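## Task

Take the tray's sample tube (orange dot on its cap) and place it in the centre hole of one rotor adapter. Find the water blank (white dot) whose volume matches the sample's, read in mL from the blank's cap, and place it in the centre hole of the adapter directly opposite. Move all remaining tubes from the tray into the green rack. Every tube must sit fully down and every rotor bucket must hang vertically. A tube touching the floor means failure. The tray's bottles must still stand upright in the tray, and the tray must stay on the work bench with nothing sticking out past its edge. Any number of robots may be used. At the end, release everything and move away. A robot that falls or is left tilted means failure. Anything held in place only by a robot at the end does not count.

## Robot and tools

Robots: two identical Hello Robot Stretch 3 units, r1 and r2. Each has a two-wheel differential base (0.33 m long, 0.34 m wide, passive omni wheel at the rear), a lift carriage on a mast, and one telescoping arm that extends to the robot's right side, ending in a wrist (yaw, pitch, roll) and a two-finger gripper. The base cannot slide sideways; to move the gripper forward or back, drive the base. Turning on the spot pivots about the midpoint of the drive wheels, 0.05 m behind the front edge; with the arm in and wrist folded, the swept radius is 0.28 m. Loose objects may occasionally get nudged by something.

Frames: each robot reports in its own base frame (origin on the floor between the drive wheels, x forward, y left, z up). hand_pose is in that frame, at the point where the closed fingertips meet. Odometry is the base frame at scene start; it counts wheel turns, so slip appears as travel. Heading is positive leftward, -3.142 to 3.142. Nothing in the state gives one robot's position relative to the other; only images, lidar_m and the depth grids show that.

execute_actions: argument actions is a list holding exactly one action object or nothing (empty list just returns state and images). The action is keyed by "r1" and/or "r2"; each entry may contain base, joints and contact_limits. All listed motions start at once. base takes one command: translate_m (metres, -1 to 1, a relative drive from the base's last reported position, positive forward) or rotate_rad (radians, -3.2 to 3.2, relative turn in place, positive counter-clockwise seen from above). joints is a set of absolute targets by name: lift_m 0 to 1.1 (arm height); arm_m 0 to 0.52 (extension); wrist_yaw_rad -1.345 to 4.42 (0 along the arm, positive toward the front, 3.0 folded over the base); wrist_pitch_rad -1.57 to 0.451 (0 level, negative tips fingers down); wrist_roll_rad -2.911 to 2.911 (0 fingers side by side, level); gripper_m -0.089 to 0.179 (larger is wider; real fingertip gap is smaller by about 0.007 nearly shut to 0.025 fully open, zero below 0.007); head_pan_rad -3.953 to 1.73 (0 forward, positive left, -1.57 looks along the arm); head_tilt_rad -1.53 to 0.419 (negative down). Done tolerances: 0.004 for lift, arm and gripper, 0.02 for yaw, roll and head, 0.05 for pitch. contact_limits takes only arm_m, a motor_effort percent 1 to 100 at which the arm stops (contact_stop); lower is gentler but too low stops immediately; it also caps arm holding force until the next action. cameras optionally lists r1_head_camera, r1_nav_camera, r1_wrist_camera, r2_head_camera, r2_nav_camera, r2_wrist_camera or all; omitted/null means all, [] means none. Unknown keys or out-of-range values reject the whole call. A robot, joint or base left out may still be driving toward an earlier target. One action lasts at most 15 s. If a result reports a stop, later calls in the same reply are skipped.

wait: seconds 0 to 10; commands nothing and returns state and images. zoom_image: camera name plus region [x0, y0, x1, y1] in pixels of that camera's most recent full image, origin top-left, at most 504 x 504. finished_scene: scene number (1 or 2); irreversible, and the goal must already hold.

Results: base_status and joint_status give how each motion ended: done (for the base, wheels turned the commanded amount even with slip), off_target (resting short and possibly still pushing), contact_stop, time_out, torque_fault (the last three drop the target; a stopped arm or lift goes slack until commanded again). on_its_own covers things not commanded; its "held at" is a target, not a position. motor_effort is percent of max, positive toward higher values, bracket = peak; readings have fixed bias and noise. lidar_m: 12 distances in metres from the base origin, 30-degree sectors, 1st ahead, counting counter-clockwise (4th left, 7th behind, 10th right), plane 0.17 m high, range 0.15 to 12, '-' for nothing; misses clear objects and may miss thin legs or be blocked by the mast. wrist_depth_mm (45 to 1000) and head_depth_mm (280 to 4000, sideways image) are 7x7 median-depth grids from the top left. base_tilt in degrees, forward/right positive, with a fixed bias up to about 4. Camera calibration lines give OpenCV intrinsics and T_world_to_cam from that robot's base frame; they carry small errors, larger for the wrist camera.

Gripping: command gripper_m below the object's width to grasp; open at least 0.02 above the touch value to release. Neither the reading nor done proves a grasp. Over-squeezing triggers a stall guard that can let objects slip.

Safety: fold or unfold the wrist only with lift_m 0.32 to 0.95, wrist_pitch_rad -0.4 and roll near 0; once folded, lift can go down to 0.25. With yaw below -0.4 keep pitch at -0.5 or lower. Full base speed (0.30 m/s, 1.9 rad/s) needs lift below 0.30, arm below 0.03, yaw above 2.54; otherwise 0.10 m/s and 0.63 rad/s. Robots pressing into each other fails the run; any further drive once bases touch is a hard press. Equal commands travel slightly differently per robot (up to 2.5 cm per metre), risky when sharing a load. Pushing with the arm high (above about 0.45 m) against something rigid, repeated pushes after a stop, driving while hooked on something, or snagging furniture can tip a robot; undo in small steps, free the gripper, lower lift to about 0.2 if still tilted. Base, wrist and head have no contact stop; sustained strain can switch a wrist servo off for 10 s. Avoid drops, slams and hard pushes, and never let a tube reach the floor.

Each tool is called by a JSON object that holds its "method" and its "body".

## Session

{"method": "execute_actions", "body": {"actions": []}}

Scene clock: 0.00 s.
r1.base_odometry: x=+0.000 y=+0.000 heading=+0.000 (m, m, rad; r1's odometry frame)
r1.turned_by_wheels: +0.000 (rad since the last result)
r1.turned_by_imu: +0.000 (rad since the last result)
r1.base_tilt: forward=+0.6 right=+0.2 (deg)
r1.lidar_m: 2.19 3.76 1.26 1.18 1.86 1.83 5.07 1.42 0.93 0.85 0.86 1.07
r1.head_depth_mm: 1670 1683 1700 1711 1723 1744 1772 / 1929 2182 2157 2222 2216 2268 2080 / 1961 2768 3088 3102 3162 2960 2235 / 1958 3010 3824 3845 3885 3302 2226 / 1911 2937 3678 3736 3728 3337 2259 / 1916 2912 3648 3666 3667 3379 2244 / 1939 2842 3596 3577 3602 3384 2236
r1.base_status: not commanded
r1.joint_positions: lift_m=+0.477 arm_m=-0.003 wrist_yaw_rad=+2.987 wrist_pitch_rad=-0.436 wrist_roll_rad=+0.003 gripper_m=+0.037 head_pan_rad=+0.008 head_tilt_rad=-0.021
r1.joint_status: not commanded
r1.motor_effort: left_wheel=+0 right_wheel=+0 lift_m=+29 arm_m=+0 wrist_yaw_rad=+1 wrist_pitch_rad=+4 wrist_roll_rad=+1 gripper_m=+1 head_pan_rad=+0 head_tilt_rad=+2 (%)
r1.hand_pose: x=+0.0128 y=+0.0772 z=+0.4853 quat_wxyz=(+0.206, +0.701, +0.099, +0.676) (m; r1's base frame)
r1.wrist_depth_mm: - - - - - - - / - - - - - - - / - - - - - - - / - - - - - - - / 881 860 933 882 893 891 879 / 732 725 - 722 729 727 736 / 626 629 633 631 635 635 629
r2.base_odometry: x=+0.000 y=+0.000 heading=+0.000 (m, m, rad; r2's odometry frame)
r2.turned_by_wheels: +0.000 (rad since the last result)
r2.turned_by_imu: +0.000 (rad since the last result)
r2.base_tilt: forward=-1.7 right=-1.3 (deg)
r2.lidar_m: 4.47 1.45 1.04 0.99 1.01 1.35 3.03 3.13 3.92 3.70 1.19 1.42
r2.head_depth_mm: 1646 2384 3835 - - 3096 2320 / 1654 2418 3880 - - 3595 2295 / 1669 2414 - - - 3586 2288 / 1680 2436 - - - 3570 2286 / 1683 2468 - - - 3542 2279 / 1681 2451 - - - 3526 2260 / 1686 2463 3025 3029 3069 2990 2228
r2.base_status: not commanded
r2.joint_positions: lift_m=+0.306 arm_m=+0.002 wrist_yaw_rad=+2.991 wrist_pitch_rad=-0.570 wrist_roll_rad=+0.003 gripper_m=+0.037 head_pan_rad=+0.017 head_tilt_rad=+0.008
r2.joint_status: not commanded
r2.motor_effort: left_wheel=+0 right_wheel=+1 lift_m=+27 arm_m=-1 wrist_yaw_rad=-1 wrist_pitch_rad=+4 wrist_roll_rad=+0 gripper_m=+0 head_pan_rad=+1 head_tilt_rad=+1 (%)
r2.hand_pose: x=+0.0091 y=+0.0534 z=+0.2861 quat_wxyz=(+0.250, +0.692, +0.147, +0.661) (m; r2's base frame)
r2.wrist_depth_mm: 856 - 952 - - - - / 895 - 969 939 924 894 864 / 796 745 762 733 730 725 696 / 657 641 632 622 627 600 587 / 568 559 - 550 542 512 525 / 491 - - - - 457 455 / - - - - 416 415 408
pictures: r1_head_camera (sideways: a quarter turn clockwise sets it upright), r1_nav_camera (sideways: a quarter turn counterclockwise sets it upright), r1_wrist_camera, r2_head_camera (sideways: a quarter turn clockwise sets it upright), r2_nav_camera (sideways: a quarter turn counterclockwise sets it upright), r2_wrist_camera
camera_calibration (this result's frames):
r1_head_camera: T_world_to_cam=[[-0.0277189, 0.00673001, -0.999593, 1.32495], [0.0188394, 0.999803, 0.006209, -0.0152766], [0.999438, -0.0186596, -0.0278402, -0.00994581], [0, 0, 0, 1]] pos_world=[0.0469541, 0.00617114, 1.32423]
r1_nav_camera: T_world_to_cam=[[0.0170948, 0.0225465, 0.9996, -1.25787], [0.0209593, -0.999534, 0.0221866, 0.0256353], [0.999634, 0.0205716, -0.0175594, -0.0281464], [0, 0, 0, 1]] pos_world=[0.0491018, 0.0545628, 1.2563]
r1_wrist_camera: T_world_to_cam=[[0.981504, -0.191041, 0.0123556, -0.0145588], [-0.0934498, -0.534442, -0.840023, 0.489925], [0.167082, 0.823332, -0.54241, 0.358494], [0, 0, 0, 1]] pos_world=[0.00017487, -0.0361046, 0.606179]
r2_head_camera: T_world_to_cam=[[0.0548787, -0.00180092, -0.998491, 1.31594], [-0.0286676, 0.999583, -0.00337851, 0.00691353], [0.998081, 0.0288098, 0.0548042, -0.122075], [0, 0, 0, 1]] pos_world=[0.049822, -0.00102379, 1.32067]
r2_nav_camera: T_world_to_cam=[[0.00478915, 0.0159618, 0.999861, -1.26299], [-0.0205694, -0.999659, 0.0160571, 0.0338644], [0.999777, -0.0206435, -0.0044592, -0.0406526], [0, 0, 0, 1]] pos_world=[0.0473887, 0.0531732, 1.26209]
r2_wrist_camera: T_world_to_cam=[[0.989881, -0.134542, -0.0451107, 0.0168311], [-0.124673, -0.672741, -0.729299, 0.279871], [0.0677737, 0.727543, -0.682707, 0.32579], [0, 0, 0, 1]] pos_world=[-0.00384851, -0.0464811, 0.427287]
Images, in order (width x height): r1_head_camera 896x504, r1_nav_camera 672x504, r1_wrist_camera 644x364, r2_head_camera 896x504, r2_nav_camera 672x504, r2_wrist_camera 644x364.

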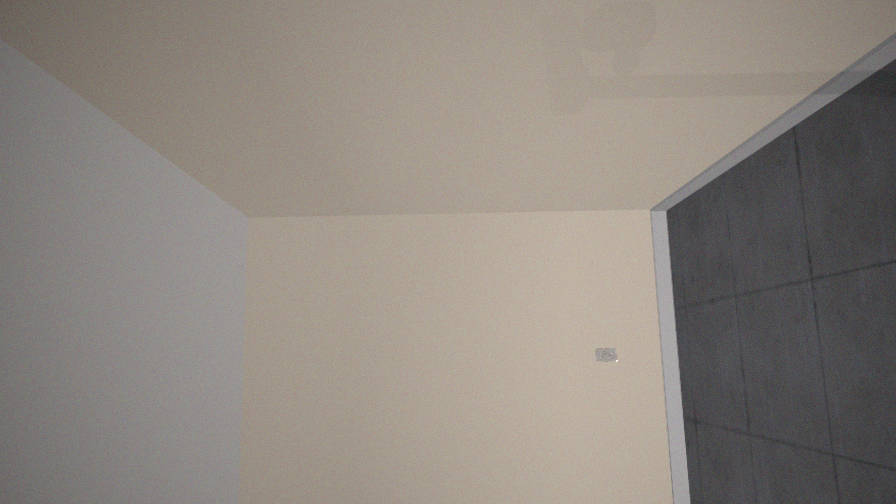

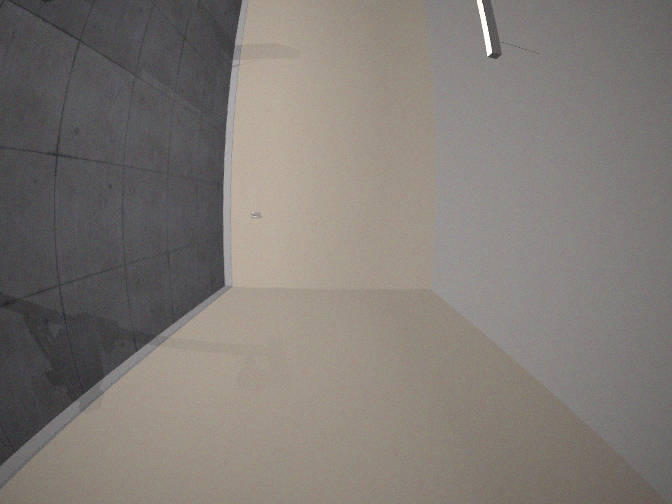

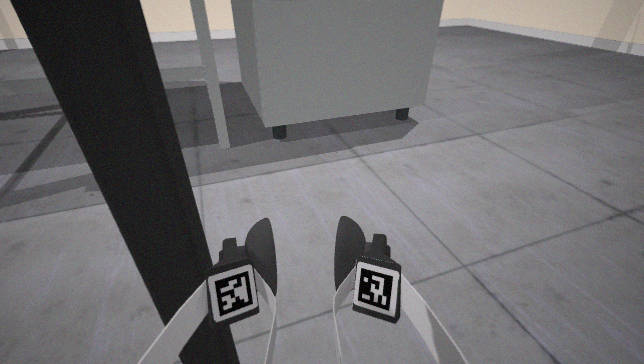

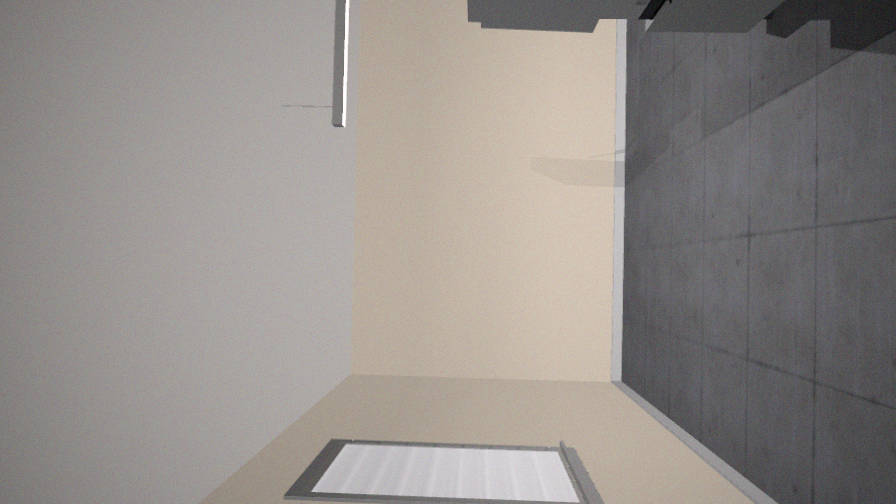

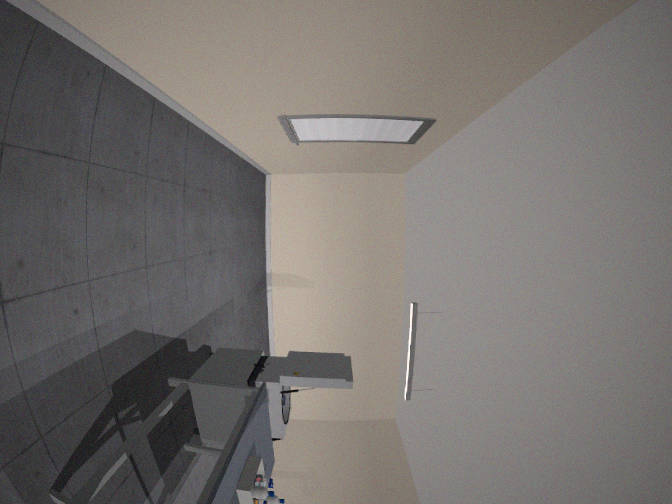

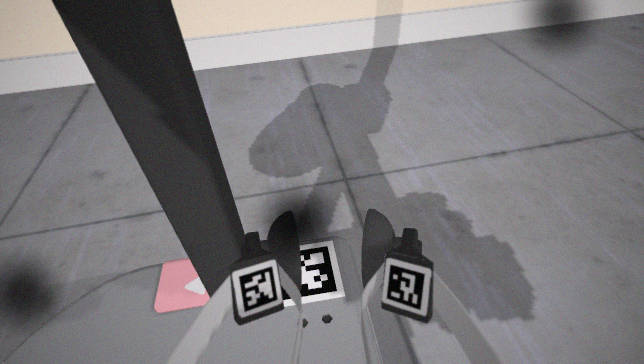

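{"method": "execute_actions", "body": {"actions": [{"r1":{"joints":{"head_pan_rad":1.7,"head_tilt_rad":-0.45,"lift_m":0.27}},"r2":{"joints":{"head_pan_rad":-0.9,"head_tilt_rad":-0.45,"lift_m":0.27}}}], "cameras": ["r1_head_camera","r1_nav_camera","r2_head_camera","r2_nav_camera"]}}

Scene clock: 5.03 s.
r1.base_odometry: x=+0.000 y=+0.000 heading=+0.000 (m, m, rad; r1's odometry frame)
r1.turned_by_wheels: +0.000 (rad since the last result)
r1.turned_by_imu: -0.001 (rad since the last result)
r1.base_tilt: forward=+0.5 right=+0.2 (deg)
r1.lidar_m: 2.19 3.75 1.27 1.18 1.86 1.83 5.09 1.42 0.93 0.85 0.86 1.07
r1.head_depth_mm: 3473 1658 1782 1330 1401 1546 1365 / 3473 1640 1753 1338 1393 1528 1359 / 3446 3638 1859 1663 1413 1528 1363 / 3446 3747 - 2666 2025 1624 1360 / 3383 3684 3920 1380 2141 1692 1370 / 3372 3682 3806 1376 2126 1681 1368 / 3333 3649 3863 1384 2191 - -
r1.base_status: not commanded
r1.joint_positions: lift_m=+0.270 arm_m=-0.003 wrist_yaw_rad=+2.987 wrist_pitch_rad=-0.437 wrist_roll_rad=+0.003 gripper_m=+0.037 head_pan_rad=+1.693 head_tilt_rad=-0.444
r1.joint_status: all done
r1.motor_effort: left_wheel=+0(0) right_wheel=+0(0) lift_m=+23(26) arm_m=-1(0) wrist_yaw_rad=+1(0) wrist_pitch_rad=+4(4) wrist_roll_rad=+0(0) gripper_m=+1(0) head_pan_rad=+3(35) head_tilt_rad=-1(18) (%)
r1.hand_pose: x=+0.0128 y=+0.0771 z=+0.2786 quat_wxyz=(+0.206, +0.701, +0.100, +0.676) (m; r1's base frame)
r1.wrist_depth_mm: - - - - - - - / - - - - - - - / 946 - 974 957 970 980 975 / 712 - 725 725 739 737 731 / 579 549 596 576 586 585 579 / 474 487 - - 485 481 483 / - - - 413 416 415 417
r2.base_odometry: x=+0.000 y=+0.000 heading=+0.000 (m, m, rad; r2's odometry frame)
r2.turned_by_wheels: +0.000 (rad since the last result)
r2.turned_by_imu: +0.001 (rad since the last result)
r2.base_tilt: forward=-1.7 right=-1.3 (deg)
r2.lidar_m: 4.49 1.46 1.04 0.98 1.01 1.35 3.02 3.12 3.91 3.71 1.19 1.43
r2.head_depth_mm: 3224 3443 3660 3063 2217 1675 1345 / 3494 3645 3928 1720 2128 1677 1338 / 3703 3976 - 1448 2019 1563 1341 / - - - 1562 2210 1616 1338 / - - - 1694 2202 1669 1331 / - - - 2676 2094 1660 1334 / - - 2588 2590 2091 1656 1334
r2.base_status: not commanded
r2.joint_positions: lift_m=+0.270 arm_m=+0.002 wrist_yaw_rad=+2.991 wrist_pitch_rad=-0.570 wrist_roll_rad=+0.003 gripper_m=+0.037 head_pan_rad=-0.893 head_tilt_rad=-0.444
r2.joint_status: all done
r2.motor_effort: left_wheel=+0(0) right_wheel=+0(0) lift_m=+19(23) arm_m=-1(1) wrist_yaw_rad=+0(0) wrist_pitch_rad=+4(4) wrist_roll_rad=+0(0) gripper_m=+1(1) head_pan_rad=-2(27) head_tilt_rad=-3(26) (%)
r2.hand_pose: x=+0.0091 y=+0.0533 z=+0.2505 quat_wxyz=(+0.250, +0.692, +0.147, +0.661) (m; r2's base frame)
r2.wrist_depth_mm: 876 - 941 - - - - / 909 - 862 836 868 811 778 / 748 693 702 678 683 666 652 / 606 586 580 575 570 550 543 / 513 524 - 526 502 484 478 / 466 - - - - 419 416 / - - - - 378 380 372
pictures: r1_head_camera (sideways: a quarter turn clockwise sets it upright), r1_nav_camera (sideways: a quarter turn counterclockwise sets it upright), r2_head_camera (sideways: a quarter turn clockwise sets it upright), r2_nav_camera (sideways: a quarter turn counterclockwise sets it upright)
camera_calibration (this result's frames):
r1_head_camera: T_world_to_cam=[[0.0461847, -0.433816, -0.899817, 1.19407], [-0.995512, -0.0944704, -0.0055508, 0.00622107], [-0.082598, 0.896035, -0.436232, 0.528206], [0, 0, 0, 1]] pos_world=[-0.00532583, 0.0453028, 1.3049]
r1_nav_camera: T_world_to_cam=[[-0.0741803, 0.420856, 0.90409, -1.13243], [0.989741, 0.142077, 0.0150709, 0.0289999], [-0.122108, 0.895932, -0.427077, 0.511719], [0, 0, 0, 1]] pos_world=[-0.050222, 0.0140055, 1.24193]
r2_head_camera: T_world_to_cam=[[-0.244661, 0.299389, -0.922229, 1.21791], [0.771445, 0.636294, 0.00190567, -0.00484703], [0.587379, -0.710983, -0.386638, 0.45504], [0, 0, 0, 1]] pos_world=[0.0344321, -0.0380188, 1.29914]
r2_nav_camera: T_world_to_cam=[[0.289061, -0.333596, 0.897306, -1.13064], [-0.795148, -0.605623, 0.0309962, 0.0191545], [0.533089, -0.72245, -0.44032, 0.529504], [0, 0, 0, 1]] pos_world=[0.0597812, 0.016965, 1.24708]
Images, in order (width x height): r1_head_camera 896x504, r1_nav_camera 672x504, r2_head_camera 896x504, r2_nav_camera 672x504.

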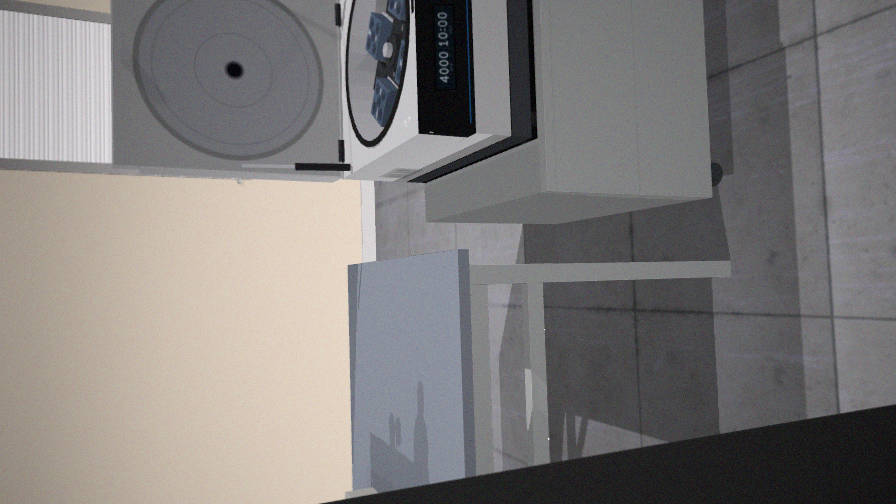

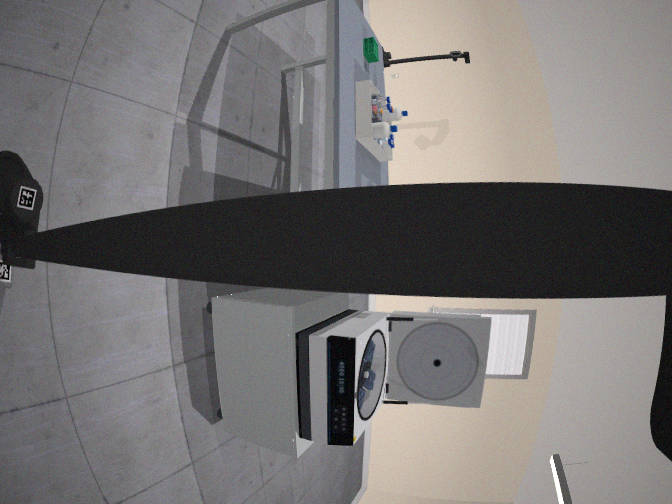

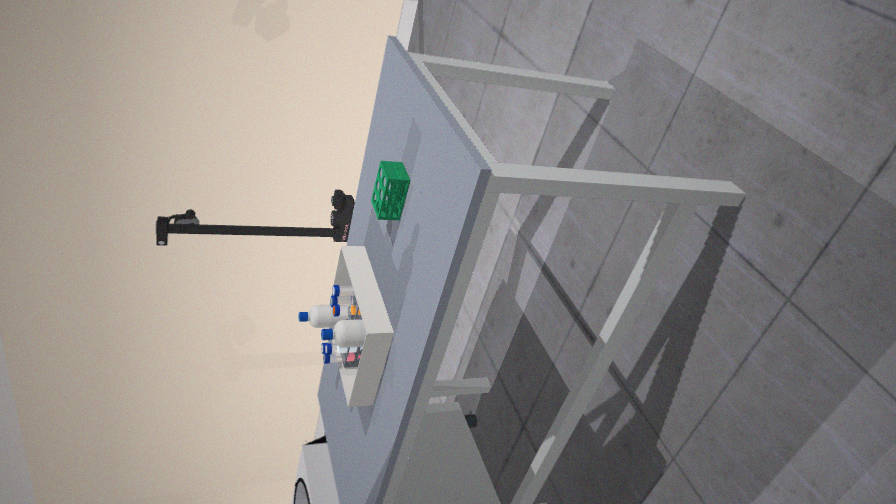

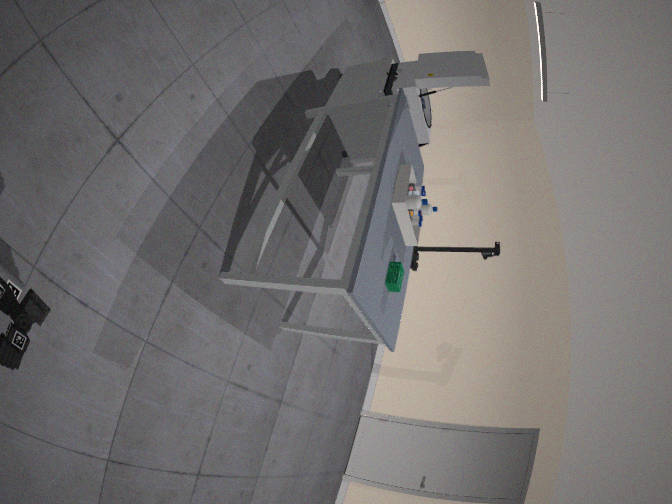

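{"method": "execute_actions", "body": {"actions": [{"r1":{"base":{"rotate_rad":2.075}},"r2":{"base":{"rotate_rad":-0.93}}}], "cameras": []}}

{"method": "execute_actions", "body": {"actions": [{"r1":{"base":{"translate_m":1.0}},"r2":{"base":{"translate_m":1.0}}}], "cameras": []}}

{"method": "execute_actions", "body": {"actions": [{"r1":{"base":{"rotate_rad":1.175},"joints":{"head_pan_rad":-1.3,"head_tilt_rad":-0.8}},"r2":{"base":{"rotate_rad":0.965},"joints":{"head_pan_rad":-1.0,"head_tilt_rad":-0.7}}}], "cameras": ["r1_head_camera","r1_nav_camera","r2_head_camera","r2_nav_camera"]}}

Scene clock: 22.53 s.
r1.base_odometry: x=+0.000 y=+0.000 heading=+2.075 (m, m, rad; r1's odometry frame)
r1.turned_by_wheels: +2.075 (rad since the last result)
r1.turned_by_imu: +2.087 (rad since the last result)
r1.base_tilt: forward=+0.5 right=+0.3 (deg)
r1.lidar_m: 1.86 1.83 5.09 1.46 0.93 0.85 0.85 1.05 2.07 3.77 1.28 1.18
r1.head_depth_mm: - - - 3168 2177 1683 1364 / 2896 3361 3872 3148 2188 1678 1355 / 2119 2316 2561 2840 2211 1697 1365 / 1655 1796 1929 2110 2130 1683 1369 / 1409 1505 1595 1706 1873 1683 1368 / 1212 1272 1339 1427 1523 1565 1372 / 1057 1101 1162 1244 1337 - -
r1.base_status: done
r1.joint_positions: lift_m=+0.270 arm_m=-0.003 wrist_yaw_rad=+2.987 wrist_pitch_rad=-0.437 wrist_roll_rad=+0.003 gripper_m=+0.037 head_pan_rad=+1.693 head_tilt_rad=-0.445
r1.joint_status: not commanded
r1.motor_effort: left_wheel=-2(8) right_wheel=+2(12) lift_m=+23(23) arm_m=-1(1) wrist_yaw_rad=+0(0) wrist_pitch_rad=+4(4) wrist_roll_rad=+0(0) gripper_m=+1(1) head_pan_rad=+3(3) head_tilt_rad=-1(0) (%)
r1.hand_pose: x=+0.0128 y=+0.0771 z=+0.2786 quat_wxyz=(+0.206, +0.701, +0.100, +0.676) (m; r1's base frame)
r1.wrist_depth_mm: - - - - - - - / 789 - - - - - - / 835 - 962 974 983 970 966 / 712 - 730 724 726 714 718 / 570 558 594 586 573 585 583 / 484 481 - - 490 485 481 / - - - 412 412 411 411
r2.base_odometry: x=+0.000 y=+0.000 heading=-0.930 (m, m, rad; r2's odometry frame)
r2.turned_by_wheels: -0.930 (rad since the last result)
r2.turned_by_imu: -0.932 (rad since the last result)
r2.base_tilt: forward=-1.7 right=-1.3 (deg)
r2.lidar_m: 1.19 1.63 2.93 1.29 1.01 0.99 1.05 1.53 3.03 3.24 3.80 1.77
r2.head_depth_mm: 3655 3925 - 3258 2209 1674 1344 / 3505 3764 - 3291 2219 1675 1337 / 3383 3666 - 3271 2223 1671 1343 / 3276 3588 3872 3257 2204 1660 1337 / 3232 3454 3715 3249 2189 1667 1338 / 3094 3342 3572 3230 2200 1650 1335 / 3017 3247 3458 3204 2178 1655 1331
r2.base_status: done
r2.joint_positions: lift_m=+0.270 arm_m=+0.002 wrist_yaw_rad=+2.991 wrist_pitch_rad=-0.570 wrist_roll_rad=+0.003 gripper_m=+0.037 head_pan_rad=-0.893 head_tilt_rad=-0.444
r2.joint_status: not commanded
r2.motor_effort: left_wheel=+2(8) right_wheel=-2(7) lift_m=+19(19) arm_m=-1(0) wrist_yaw_rad=+0(1) wrist_pitch_rad=+4(4) wrist_roll_rad=+0(0) gripper_m=+0(0) head_pan_rad=-2(1) head_tilt_rad=+0(2) (%)
r2.hand_pose: x=+0.0091 y=+0.0533 z=+0.2505 quat_wxyz=(+0.250, +0.692, +0.147, +0.661) (m; r2's base frame)
r2.wrist_depth_mm: 827 - - - - - - / 834 - 884 846 832 811 818 / 732 692 692 686 682 674 647 / 602 589 583 572 561 551 552 / 515 515 - 516 499 478 477 / 468 - - - - 423 418 / - - - - 380 379 375
pictures: none
No camera images: the call's "cameras" was empty. Leave "cameras" out to get every camera's image.

Scene clock: 27.63 s.
r1.base_odometry: x=-0.483 y=+0.876 heading=+2.075 (m, m, rad; r1's odometry frame)
r1.turned_by_wheels: +0.000 (rad since the last result)
r1.turned_by_imu: +0.002 (rad since the last result)
r1.base_tilt: forward=+0.5 right=+0.3 (deg)
r1.lidar_m: 0.91 1.12 1.05 3.08 1.97 1.79 1.80 2.22 4.07 0.44 0.45 0.90
r1.head_depth_mm: - - - 3130 2181 1673 1351 / - - - 3093 2175 1665 1364 / - - - 3155 2178 1657 1362 / 3664 4000 - 3116 2196 1666 1365 / 3034 3201 3447 3189 2207 1670 1371 / 2586 2733 2865 2904 2195 1683 1365 / 2230 2324 2460 2656 2245 - -
r1.base_status: done
r1.joint_positions: lift_m=+0.270 arm_m=-0.003 wrist_yaw_rad=+2.987 wrist_pitch_rad=-0.437 wrist_roll_rad=+0.003 gripper_m=+0.037 head_pan_rad=+1.693 head_tilt_rad=-0.445
r1.joint_status: not commanded
r1.motor_effort: left_wheel=-2(6) right_wheel=+3(10) lift_m=+24(24) arm_m=-2(0) wrist_yaw_rad=+0(1) wrist_pitch_rad=+4(4) wrist_roll_rad=+1(0) gripper_m=+1(1) head_pan_rad=+3(3) head_tilt_rad=-2(2) (%)
r1.hand_pose: x=+0.0128 y=+0.0771 z=+0.2786 quat_wxyz=(+0.207, +0.701, +0.100, +0.676) (m; r1's base frame)
r1.wrist_depth_mm: - - - - - - - / - - - - - - - / 935 - 951 938 948 988 968 / 719 - 723 721 720 717 733 / 580 556 597 575 576 576 584 / 485 482 - - 487 485 484 / - - - 415 413 417 415
r2.base_odometry: x=+0.598 y=-0.802 heading=-0.930 (m, m, rad; r2's odometry frame)
r2.turned_by_wheels: +0.000 (rad since the last result)
r2.turned_by_imu: -0.002 (rad since the last result)
r2.base_tilt: forward=-1.7 right=-1.3 (deg)
r2.lidar_m: 0.24 0.35 1.28 2.37 1.84 1.80 1.92 2.80 3.60 3.82 2.97 0.22
r2.head_depth_mm: 2812 3058 3298 3292 2230 1681 1345 / 2734 2939 3227 3268 2225 1678 1341 / 2658 2842 3124 3236 2216 1674 1345 / 2551 2754 2990 3118 2209 1662 1343 / 2494 2663 2899 3043 2214 1665 1336 / 2442 2621 2807 2965 2084 739 553 / 2375 2564 2720 2864 909 685 551
r2.base_status: done
r2.joint_positions: lift_m=+0.270 arm_m=+0.002 wrist_yaw_rad=+2.991 wrist_pitch_rad=-0.571 wrist_roll_rad=+0.003 gripper_m=+0.037 head_pan_rad=-0.893 head_tilt_rad=-0.445
r2.joint_status: not commanded
r2.motor_effort: left_wheel=+2(11) right_wheel=-2(5) lift_m=+19(19) arm_m=-1(1) wrist_yaw_rad=+0(1) wrist_pitch_rad=+4(4) wrist_roll_rad=+0(0) gripper_m=+0(1) head_pan_rad=-2(2) head_tilt_rad=-2(3) (%)
r2.hand_pose: x=+0.0091 y=+0.0532 z=+0.2504 quat_wxyz=(+0.250, +0.692, +0.147, +0.661) (m; r2's base frame)
r2.wrist_depth_mm: - - - - - - 919 / 933 - 884 863 837 812 769 / 736 689 700 680 678 663 644 / 606 586 584 571 568 553 547 / 519 531 - 524 491 480 479 / 462 - - - - 423 416 / - - - - 383 374 371
pictures: none
No camera images: the call's "cameras" was empty. Leave "cameras" out to get every camera's image.

Scene clock: 29.63 s.
r1.base_odometry: x=-0.483 y=+0.876 heading=-3.033 (m, m, rad; r1's odometry frame)
r1.turned_by_wheels: +1.175 (rad since the last result)
r1.turned_by_imu: +1.182 (rad since the last result)
r1.base_tilt: forward=+0.5 right=+0.2 (deg)
r1.lidar_m: 1.06 2.60 1.88 1.79 1.85 2.46 0.98 0.44 0.76 0.90 0.93 1.24
r1.head_depth_mm: 2514 2841 935 743 621 532 1092 / 2598 2820 935 746 620 531 1114 / 2696 2976 931 745 617 532 1125 / 2724 3003 904 747 622 530 1134 / 2753 2937 873 702 618 531 1142 / 2808 3014 895 588 618 542 1148 / 2896 3164 809 739 620 551 1143
r1.base_status: done
r1.joint_positions: lift_m=+0.270 arm_m=-0.003 wrist_yaw_rad=+2.987 wrist_pitch_rad=-0.437 wrist_roll_rad=+0.003 gripper_m=+0.037 head_pan_rad=-1.293 head_tilt_rad=-0.791
r1.joint_status: all done
r1.motor_effort: left_wheel=-2(9) right_wheel=+3(11) lift_m=+23(23) arm_m=+0(1) wrist_yaw_rad=+0(1) wrist_pitch_rad=+4(4) wrist_roll_rad=+1(1) gripper_m=+0(1) head_pan_rad=-3(36) head_tilt_rad=-2(15) (%)
r1.hand_pose: x=+0.0128 y=+0.0771 z=+0.2786 quat_wxyz=(+0.207, +0.701, +0.100, +0.676) (m; r1's base frame)
r1.wrist_depth_mm: - - - - - - - / - - - - - - - / 969 - 959 968 982 972 981 / 719 - 722 726 703 723 725 / 577 553 599 577 580 581 585 / 475 484 - - 483 480 481 / - - - 411 413 413 415
r2.base_odometry: x=+0.598 y=-0.802 heading=+0.035 (m, m, rad; r2's odometry frame)
r2.turned_by_wheels: +0.965 (rad since the last result)
r2.turned_by_imu: +0.969 (rad since the last result)
r2.base_tilt: forward=-1.7 right=-1.3 (deg)
r2.lidar_m: 0.86 2.58 1.87 1.81 1.87 2.54 3.61 3.74 2.99 0.22 0.24 0.32
r2.head_depth_mm: 2456 2718 2855 863 681 562 498 / 2617 2923 2907 861 680 561 476 / 2760 3077 2859 831 679 560 477 / 2969 3288 1173 860 678 560 487 / 3071 3443 1116 860 679 561 942 / 3363 3794 1069 841 677 560 1114 / 3638 - 1024 778 676 603 1116
r2.base_status: done
r2.joint_positions: lift_m=+0.270 arm_m=+0.002 wrist_yaw_rad=+2.991 wrist_pitch_rad=-0.571 wrist_roll_rad=+0.003 gripper_m=+0.037 head_pan_rad=-0.993 head_tilt_rad=-0.691
r2.joint_status: all done
r2.motor_effort: left_wheel=-2(9) right_wheel=+1(8) lift_m=+19(19) arm_m=-1(1) wrist_yaw_rad=-1(0) wrist_pitch_rad=+4(4) wrist_roll_rad=+0(0) gripper_m=+1(0) head_pan_rad=-2(8) head_tilt_rad=-2(16) (%)
r2.hand_pose: x=+0.0091 y=+0.0532 z=+0.2504 quat_wxyz=(+0.250, +0.692, +0.147, +0.661) (m; r2's base frame)
r2.wrist_depth_mm: - - - - - - - / 941 - 855 840 836 801 799 / 738 679 695 702 682 653 646 / 608 592 587 579 567 555 552 / 514 514 - 515 494 476 472 / 466 - - - - 424 417 / - - - - 381 376 374
pictures: r1_head_camera (sideways: a quarter turn clockwise sets it upright), r1_nav_camera (sideways: a quarter turn counterclockwise sets it upright), r2_head_camera (sideways: a quarter turn clockwise sets it upright), r2_nav_camera (sideways: a quarter turn counterclockwise sets it upright)
camera_calibration (this result's frames):
r1_head_camera: T_world_to_cam=[[-0.189719, 0.690075, -0.698429, 0.93296], [0.967782, 0.25137, -0.0145209, 0.00591842], [0.165544, -0.678682, -0.715532, 0.890048], [0, 0, 0, 1]] pos_world=[0.0239301, -0.0412407, 1.28855]
r1_nav_camera: T_world_to_cam=[[0.215912, -0.674856, 0.705657, -0.8755], [-0.954578, -0.297873, 0.00720497, 0.0511059], [0.205334, -0.67516, -0.708517, 0.875867], [0, 0, 0, 1]] pos_world=[0.0579712, 0.0157372, 1.238]
r2_head_camera: T_world_to_cam=[[-0.330374, 0.501721, -0.799455, 1.05831], [0.831724, 0.55517, 0.00470429, -0.00885716], [0.446194, -0.663372, -0.600707, 0.734436], [0, 0, 0, 1]] pos_world=[0.0293054, -0.0388577, 1.2873]
r2_nav_camera: T_world_to_cam=[[0.366887, -0.533697, 0.761946, -0.95462], [-0.847192, -0.530019, 0.0366868, 0.0120743], [0.384266, -0.658974, -0.646601, 0.798791], [0, 0, 0, 1]] pos_world=[0.053518, 0.0233039, 1.24342]
Images, in order (width x height): r1_head_camera 896x504, r1_nav_camera 672x504, r2_head_camera 896x504, r2_nav_camera 672x504.

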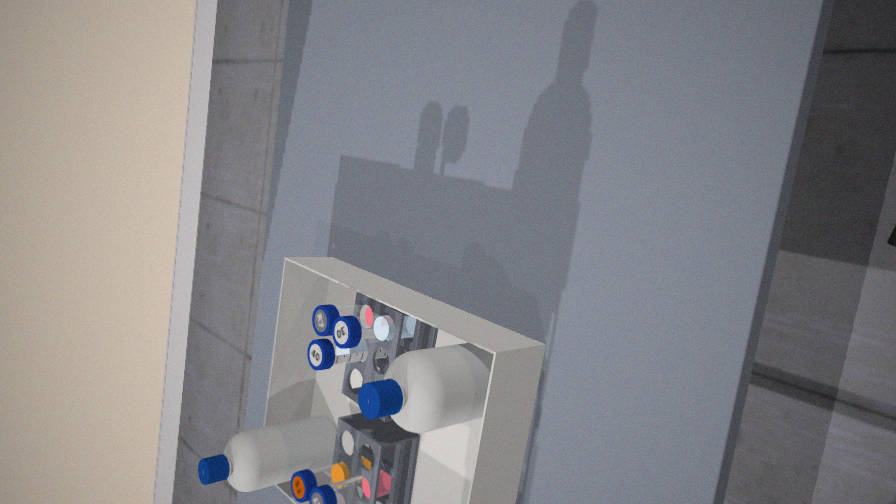

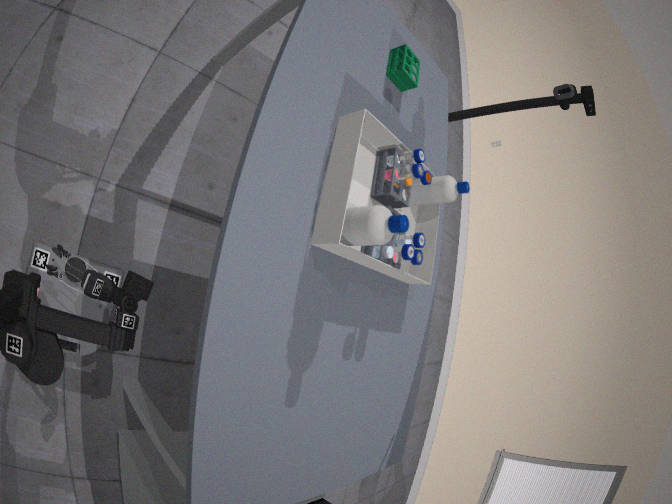

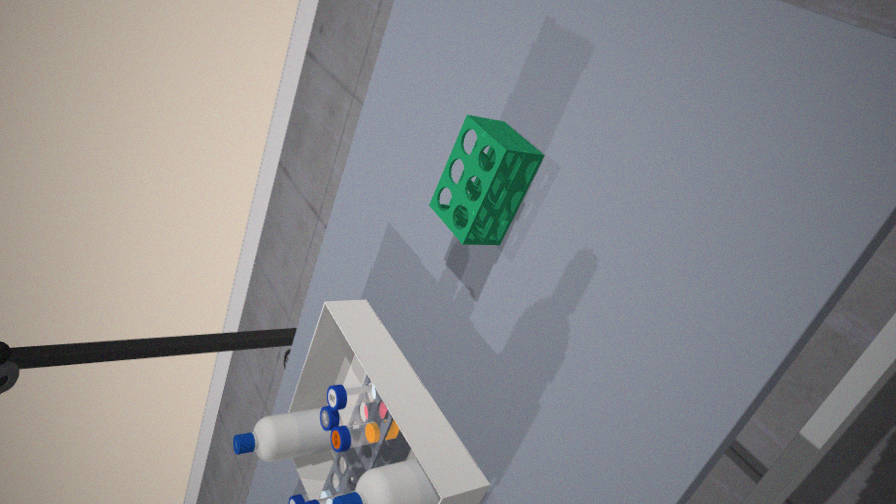

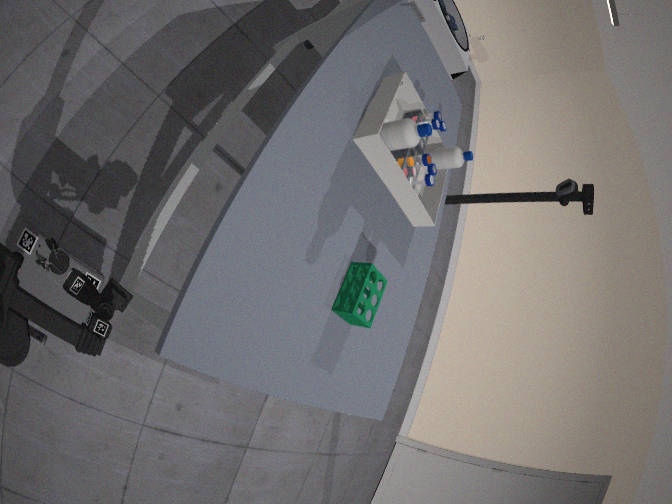

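{"method": "execute_actions", "body": {"actions": [{"r1":{"base":{"rotate_rad":0.035},"joints":{"lift_m":0.94}},"r2":{"base":{"translate_m":0.3},"joints":{"lift_m":0.94,"wrist_pitch_rad":-0.4}}}], "cameras": []}}

{"method": "execute_actions", "body": {"actions": [{"r1":{"joints":{"wrist_yaw_rad":0}},"r2":{"joints":{"wrist_yaw_rad":0}}}], "cameras": []}}

{"method": "execute_actions", "body": {"actions": [{"r1":{"joints":{"wrist_pitch_rad":-1.57,"lift_m":1.1,"gripper_m":0.065}},"r2":{"joints":{"wrist_pitch_rad":-1.57,"lift_m":1.1,"gripper_m":0.065}}}], "cameras": []}}

{"method": "execute_actions", "body": {"actions": [{"r1":{"base":{"translate_m":0.44},"joints":{"arm_m":0.38,"head_pan_rad":-1.7}},"r2":{"joints":{"arm_m":0.3,"head_pan_rad":-1.2}}}], "cameras": ["r1_head_camera","r1_wrist_camera","r2_head_camera","r2_wrist_camera"]}}

Scene clock: 49.30 s.
r1.base_odometry: x=-0.483 y=+0.876 heading=-2.999 (m, m, rad; r1's odometry frame)
r1.turned_by_wheels: +0.035 (rad since the last result)
r1.turned_by_imu: +0.033 (rad since the last result)
r1.base_tilt: forward=+0.6 right=+0.2 (deg)
r1.lidar_m: 1.06 2.51 1.86 1.79 1.86 2.55 0.85 0.44 0.79 0.90 0.94 1.06
r1.head_depth_mm: 2567 2852 931 747 - - 1088 / 2633 2863 936 745 - - - / 2659 2907 934 745 - 509 1155 / 2729 2972 884 742 650 510 1152 / 2767 3065 863 664 618 528 1150 / 2878 3175 864 604 618 552 1148 / 2880 1413 793 737 618 563 1142
r1.base_status: done
r1.joint_positions: lift_m=+0.940 arm_m=-0.003 wrist_yaw_rad=+2.987 wrist_pitch_rad=-0.437 wrist_roll_rad=+0.003 gripper_m=+0.037 head_pan_rad=-1.293 head_tilt_rad=-0.791
r1.joint_status: all done
r1.motor_effort: left_wheel=-2(9) right_wheel=+3(8) lift_m=+34(37) arm_m=-1(1) wrist_yaw_rad=+0(0) wrist_pitch_rad=+4(4) wrist_roll_rad=+0(1) gripper_m=-1(1) head_pan_rad=-3(3) head_tilt_rad=-3(3) (%)
r1.hand_pose: x=+0.0128 y=+0.0770 z=+0.9481 quat_wxyz=(+0.207, +0.701, +0.100, +0.676) (m; r1's base frame)
r1.wrist_depth_mm: - - - - - - - / - - - - - - - / - - - - - - - / - - - - - - - / - - - - - - - / - - - - - - - / - - - - - - -
r2.base_odometry: x=+0.898 y=-0.791 heading=+0.035 (m, m, rad; r2's odometry frame)
r2.turned_by_wheels: +0.000 (rad since the last result)
r2.turned_by_imu: +0.001 (rad since the last result)
r2.base_tilt: forward=-1.7 right=-1.3 (deg)
r2.lidar_m: 0.85 2.58 1.88 1.81 1.87 2.54 3.89 0.32 0.23 0.22 0.23 0.32
r2.head_depth_mm: 2462 2725 2829 863 681 561 476 / 2614 2861 2896 862 681 560 477 / 2757 3074 2857 800 679 560 476 / 1246 3179 1173 752 659 561 486 / 1254 3543 992 623 641 560 942 / 3377 3794 1171 831 677 560 1088 / 3635 - 1170 800 676 604 1112
r2.base_status: done
r2.joint_positions: lift_m=+0.566 arm_m=+0.002 wrist_yaw_rad=+2.989 wrist_pitch_rad=-0.416 wrist_roll_rad=+0.003 gripper_m=+0.037 head_pan_rad=-0.993 head_tilt_rad=-0.692
r2.joint_status: lift_m contact_stop (moved +0.296 of +0.670); the others done
r2.on_its_own: lift_m is slack since a contact_stop, until your next command for it (your +0.940 is given up)
r2.motor_effort: left_wheel=-2(8) right_wheel=+2(10) lift_m=+26(58) arm_m=-1(1) wrist_yaw_rad=+2(5) wrist_pitch_rad=+5(6) wrist_roll_rad=+1(1) gripper_m=+0(0) head_pan_rad=-2(2) head_tilt_rad=-3(3) (%)
r2.hand_pose: x=+0.0129 y=+0.0749 z=+0.5793 quat_wxyz=(+0.199, +0.702, +0.093, +0.678) (m; r2's base frame)
r2.wrist_depth_mm: - - - - - - - / - - - - - - - / - - - - - - - / - - - - - - - / - - - - - - 979 / 907 904 - 878 - 855 841 / 783 757 - 731 742 748 721
pictures: none
No camera images: the call's "cameras" was empty. Leave "cameras" out to get every camera's image.

not run: a stop came earlier in this reply.

not run: a stop came earlier in this reply.

not run: a stop came earlier in this reply.

{"method": "execute_actions", "body": {"actions": [{"r1":{"joints":{"wrist_yaw_rad":0}},"r2":{"base":{"rotate_rad":-0.35},"joints":{"lift_m":0.5}}}], "cameras": []}}

{"method": "execute_actions", "body": {"actions": [{"r1":{"joints":{"wrist_pitch_rad":-1.57,"lift_m":1.1,"gripper_m":0.065}},"r2":{"base":{"translate_m":-0.2}}}], "cameras": []}}

{"method": "execute_actions", "body": {"actions": [{"r1":{"base":{"translate_m":0.44},"joints":{"arm_m":0.38,"head_pan_rad":-1.7}},"r2":{"base":{"rotate_rad":0.35},"joints":{"head_tilt_rad":-1.0}}}], "cameras": ["r1_head_camera","r1_wrist_camera","r2_nav_camera"]}}

Scene clock: 56.40 s.
r1.base_odometry: x=-0.483 y=+0.876 heading=-2.999 (m, m, rad; r1's odometry frame)
r1.turned_by_wheels: +0.000 (rad since the last result)
r1.turned_by_imu: -0.001 (rad since the last result)
r1.base_tilt: forward=+0.5 right=+0.3 (deg)
r1.lidar_m: 1.05 2.52 1.85 1.79 1.87 2.55 0.85 0.44 0.79 0.90 0.93 1.06
r1.head_depth_mm: 2576 2813 937 792 - - - / 2604 2849 934 791 - - - / 2646 2947 934 744 618 530 1129 / 2722 2999 885 742 618 530 1146 / 2779 3011 864 663 618 540 1154 / 2914 3133 865 607 618 553 1142 / 2815 1386 793 739 615 564 1148
r1.base_status: not commanded
r1.joint_positions: lift_m=+0.940 arm_m=-0.003 wrist_yaw_rad=+0.004 wrist_pitch_rad=-0.437 wrist_roll_rad=+0.003 gripper_m=+0.037 head_pan_rad=-1.293 head_tilt_rad=-0.791
r1.joint_status: all done
r1.motor_effort: left_wheel=-2(2) right_wheel=+2(3) lift_m=+34(34) arm_m=-1(1) wrist_yaw_rad=-2(2) wrist_pitch_rad=+4(4) wrist_roll_rad=+0(0) gripper_m=+0(1) head_pan_rad=-3(3) head_tilt_rad=-2(3) (%)
r1.hand_pose: x=-0.0207 y=-0.3642 z=+0.9481 quat_wxyz=(+0.690, +0.155, -0.691, -0.153) (m; r1's base frame)
r1.wrist_depth_mm: - - - - - - - / - - - - - - 694 / 528 567 765 732 730 - 692 / 436 439 556 558 566 559 695 / 390 409 461 448 445 444 621 / 272 350 - 372 371 376 372 / 265 316 317 318 318 317 317
r2.base_odometry: x=+0.898 y=-0.791 heading=-0.315 (m, m, rad; r2's odometry frame)
r2.turned_by_wheels: -0.350 (rad since the last result)
r2.turned_by_imu: -0.351 (rad since the last result)
r2.base_tilt: forward=-1.6 right=-1.4 (deg)
r2.lidar_m: 0.39 4.34 2.23 1.82 1.81 1.99 3.11 3.88 0.28 0.23 0.22 0.25
r2.head_depth_mm: 2364 2617 2802 864 663 561 477 / 2405 2681 2859 862 660 561 476 / 2451 2781 2869 863 680 561 477 / 2513 2816 2853 861 679 560 476 / 2592 2930 2874 828 679 560 475 / 2666 2965 2865 768 668 560 486 / 2680 2976 1464 755 613 559 495
r2.base_status: done
r2.joint_positions: lift_m=+0.500 arm_m=+0.002 wrist_yaw_rad=+2.990 wrist_pitch_rad=-0.416 wrist_roll_rad=+0.003 gripper_m=+0.037 head_pan_rad=-0.993 head_tilt_rad=-0.692
r2.joint_status: all done
r2.motor_effort: left_wheel=+3(8) right_wheel=-2(6) lift_m=+19(27) arm_m=-1(1) wrist_yaw_rad=+0(1) wrist_pitch_rad=+5(5) wrist_roll_rad=+0(1) gripper_m=+0(0) head_pan_rad=-2(1) head_tilt_rad=-4(4) (%)
r2.hand_pose: x=+0.0126 y=+0.0749 z=+0.5134 quat_wxyz=(+0.199, +0.702, +0.093, +0.678) (m; r2's base frame)
r2.wrist_depth_mm: - - - - - - - / - - - - - - - / - - - - - - - / - - - - - - - / 943 967 972 940 934 906 889 / 811 811 - 764 - 742 750 / 712 701 - 679 668 663 664
pictures: none
No camera images: the call's "cameras" was empty. Leave "cameras" out to get every camera's image.

Scene clock: 59.47 s.
r1.base_odometry: x=-0.483 y=+0.876 heading=-2.999 (m, m, rad; r1's odometry frame)
r1.turned_by_wheels: +0.000 (rad since the last result)
r1.turned_by_imu: -0.001 (rad since the last result)
r1.base_tilt: forward=+0.5 right=+0.2 (deg)
r1.lidar_m: 1.06 2.51 1.85 1.79 1.86 2.55 0.85 0.44 0.79 0.90 0.93 1.06
r1.head_depth_mm: 2550 2846 970 - - - - / 2626 2817 938 746 - - 1097 / 2709 2943 934 746 621 520 1109 / 2759 2976 885 746 619 531 1135 / 2812 3027 862 663 621 542 1147 / 2893 3090 870 605 619 552 1153 / 2935 3139 794 742 619 565 1151
r1.base_status: not commanded
r1.joint_positions: lift_m=+1.100 arm_m=-0.003 wrist_yaw_rad=+0.003 wrist_pitch_rad=-1.562 wrist_roll_rad=+0.003 gripper_m=+0.065 head_pan_rad=-1.293 head_tilt_rad=-0.791
r1.joint_status: all done
r1.motor_effort: left_wheel=-2(2) right_wheel=+2(3) lift_m=+34(34) arm_m=-1(1) wrist_yaw_rad=-3(2) wrist_pitch_rad=-2(3) wrist_roll_rad=+0(0) gripper_m=+0(79) head_pan_rad=-3(4) head_tilt_rad=-2(4) (%)
r1.hand_pose: x=-0.0217 y=-0.1204 z=+0.9820 quat_wxyz=(+0.502, +0.498, -0.502, -0.498) (m; r1's base frame)
r1.wrist_depth_mm: 341 348 347 353 360 364 367 / 346 355 355 364 369 376 378 / - - - - - - - / - - - - - - - / - - - - - - - / - - - - - - - / - - - - - - -
r2.base_odometry: x=+0.708 y=-0.729 heading=-0.315 (m, m, rad; r2's odometry frame)
r2.turned_by_wheels: +0.000 (rad since the last result)
r2.turned_by_imu: +0.001 (rad since the last result)
r2.base_tilt: forward=-1.6 right=-1.3 (deg)
r2.lidar_m: 0.51 4.19 2.14 1.75 1.74 1.92 3.01 3.71 3.69 0.29 0.29 0.32
r2.head_depth_mm: 2429 2689 2877 938 723 576 487 / 2479 2756 2865 862 681 562 498 / 2531 2822 2851 861 681 561 509 / 2597 2911 2867 793 678 561 1098 / 2655 2973 2889 828 678 560 1115 / 2712 3070 2895 859 678 559 1140 / 2749 3119 1167 828 676 559 1159
r2.base_status: done
r2.joint_positions: lift_m=+0.500 arm_m=+0.002 wrist_yaw_rad=+2.990 wrist_pitch_rad=-0.416 wrist_roll_rad=+0.003 gripper_m=+0.037 head_pan_rad=-0.993 head_tilt_rad=-0.692
r2.joint_status: not commanded
r2.motor_effort: left_wheel=+3(3) right_wheel=-1(5) lift_m=+18(19) arm_m=-2(2) wrist_yaw_rad=-1(2) wrist_pitch_rad=+5(5) wrist_roll_rad=+0(0) gripper_m=+0(0) head_pan_rad=-1(2) head_tilt_rad=-3(4) (%)
r2.hand_pose: x=+0.0126 y=+0.0749 z=+0.5134 quat_wxyz=(+0.199, +0.702, +0.093, +0.678) (m; r2's base frame)
r2.wrist_depth_mm: - - - - - - - / - - - - - - - / - - - - - - - / - - - - - - - / 961 958 976 948 929 935 893 / 836 817 - 768 - 749 740 / 702 694 - 667 666 666 659
pictures: none
No camera images: the call's "cameras" was empty. Leave "cameras" out to get every camera's image.

Scene clock: 65.37 s.
r1.base_odometry: x=-0.918 y=+0.813 heading=-2.999 (m, m, rad; r1's odometry frame)
r1.turned_by_wheels: +0.000 (rad since the last result)
r1.turned_by_imu: -0.001 (rad since the last result)
r1.base_tilt: forward=+0.5 right=+0.2 (deg)
r1.lidar_m: 4.30 2.49 1.86 1.79 1.86 2.55 1.02 0.85 0.94 0.90 0.94 0.63
r1.head_depth_mm: 2880 3076 934 724 619 553 1147 / 2791 3081 899 585 620 543 1151 / 2754 2989 873 743 607 529 1141 / 2696 2939 891 721 604 530 1124 / - 2877 755 716 595 530 1129 / 2588 2852 898 724 618 530 1111 / 2571 2838 931 745 620 530 1095
r1.base_status: done
r1.joint_positions: lift_m=+1.100 arm_m=+0.380 wrist_yaw_rad=+0.002 wrist_pitch_rad=-1.563 wrist_roll_rad=+0.003 gripper_m=+0.065 head_pan_rad=-1.693 head_tilt_rad=-0.791
r1.joint_status: all done
r1.motor_effort: left_wheel=-2(3) right_wheel=+3(8) lift_m=+34(34) arm_m=+3(4) wrist_yaw_rad=-1(2) wrist_pitch_rad=-2(3) wrist_roll_rad=+0(0) gripper_m=+0(0) head_pan_rad=-3(27) head_tilt_rad=-2(3) (%)
r1.hand_pose: x=-0.0217 y=-0.5025 z=+0.9821 quat_wxyz=(+0.502, +0.498, -0.502, -0.499) (m; r1's base frame)
r1.wrist_depth_mm: 342 345 346 351 357 357 365 / 349 352 353 298 306 282 374 / 355 356 359 308 352 319 387 / 361 368 371 374 381 374 393 / 367 376 381 384 387 285 401 / 382 382 362 382 - 264 235 / 390 399 399 408 409 415 427
r2.base_odometry: x=+0.708 y=-0.729 heading=+0.035 (m, m, rad; r2's odometry frame)
r2.turned_by_wheels: +0.350 (rad since the last result)
r2.turned_by_imu: +0.353 (rad since the last result)
r2.base_tilt: forward=-1.7 right=-1.3 (deg)
r2.lidar_m: 1.11 2.48 1.80 1.74 1.80 2.45 3.70 3.84 0.30 0.29 0.31 0.41
r2.head_depth_mm: 2584 888 702 628 548 695 1123 / 2608 886 719 627 548 1209 - / 2774 890 734 629 579 1227 - / 2689 865 738 628 1313 1167 1098 / 985 815 734 630 1361 1201 1080 / 944 706 738 671 1316 1209 1081 / 1135 865 737 1497 1339 1207 1079
r2.base_status: done
r2.joint_positions: lift_m=+0.500 arm_m=+0.002 wrist_yaw_rad=+2.990 wrist_pitch_rad=-0.416 wrist_roll_rad=+0.003 gripper_m=+0.037 head_pan_rad=-0.993 head_tilt_rad=-0.987
r2.joint_status: all done
r2.motor_effort: left_wheel=-2(6) right_wheel=+2(5) lift_m=+19(19) arm_m=-1(1) wrist_yaw_rad=+2(2) wrist_pitch_rad=+5(5) wrist_roll_rad=+0(0) gripper_m=+0(1) head_pan_rad=-2(1) head_tilt_rad=-6(22) (%)
r2.hand_pose: x=+0.0126 y=+0.0749 z=+0.5134 quat_wxyz=(+0.199, +0.702, +0.093, +0.678) (m; r2's base frame)
r2.wrist_depth_mm: - - - - - - - / - - - - - - - / - - - - - - - / - - - - - - - / 957 931 961 935 938 898 905 / 805 792 - 761 - 761 766 / 693 690 - 668 662 671 648
pictures: r1_head_camera (sideways: a quarter turn clockwise sets it upright), r1_wrist_camera, r2_nav_camera (sideways: a quarter turn counterclockwise sets it upright)
camera_calibration (this result's frames):
r1_head_camera: T_world_to_cam=[[0.0942621, 0.709564, -0.698308, 0.931069], [0.989221, -0.145708, -0.0145249, 0.00579292], [-0.112055, -0.689411, -0.71565, 0.891895], [0, 0, 0, 1]] pos_world=[0.00644643, -0.0449265, 1.28854]
r1_wrist_camera: T_world_to_cam=[[-0.999183, 0.00430513, 0.040179, -0.0696497], [0.0094556, 0.991613, 0.128895, 0.411782], [-0.0392871, 0.129169, -0.990844, 1.19813], [0, 0, 0, 1]] pos_world=[-0.0264156, -0.56279, 1.13688]
r2_nav_camera: T_world_to_cam=[[0.472707, -0.696432, 0.539936, -0.66598], [-0.841049, -0.539437, 0.0405386, 0.00703722], [0.263029, -0.473275, -0.84073, 1.05198], [0, 0, 0, 1]] pos_world=[0.0440318, 0.0378603, 1.24373]
Images, in order (width x height): r1_head_camera 896x504, r1_wrist_camera 644x364, r2_nav_camera 672x504.

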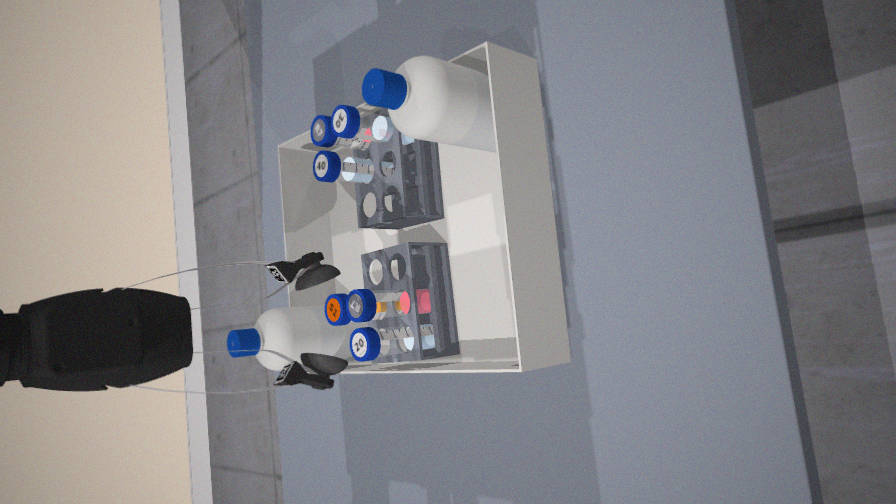

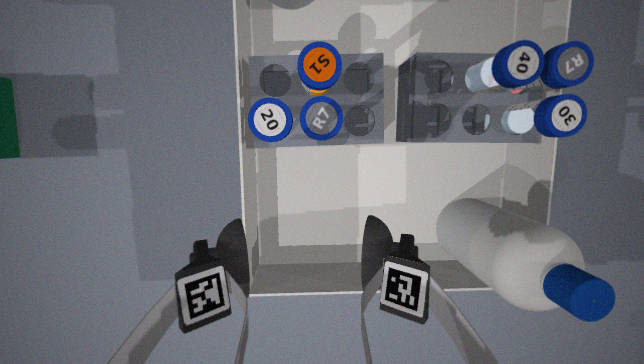

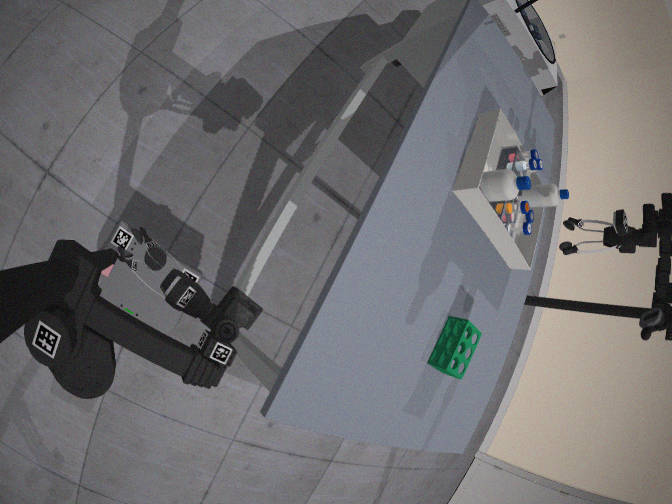

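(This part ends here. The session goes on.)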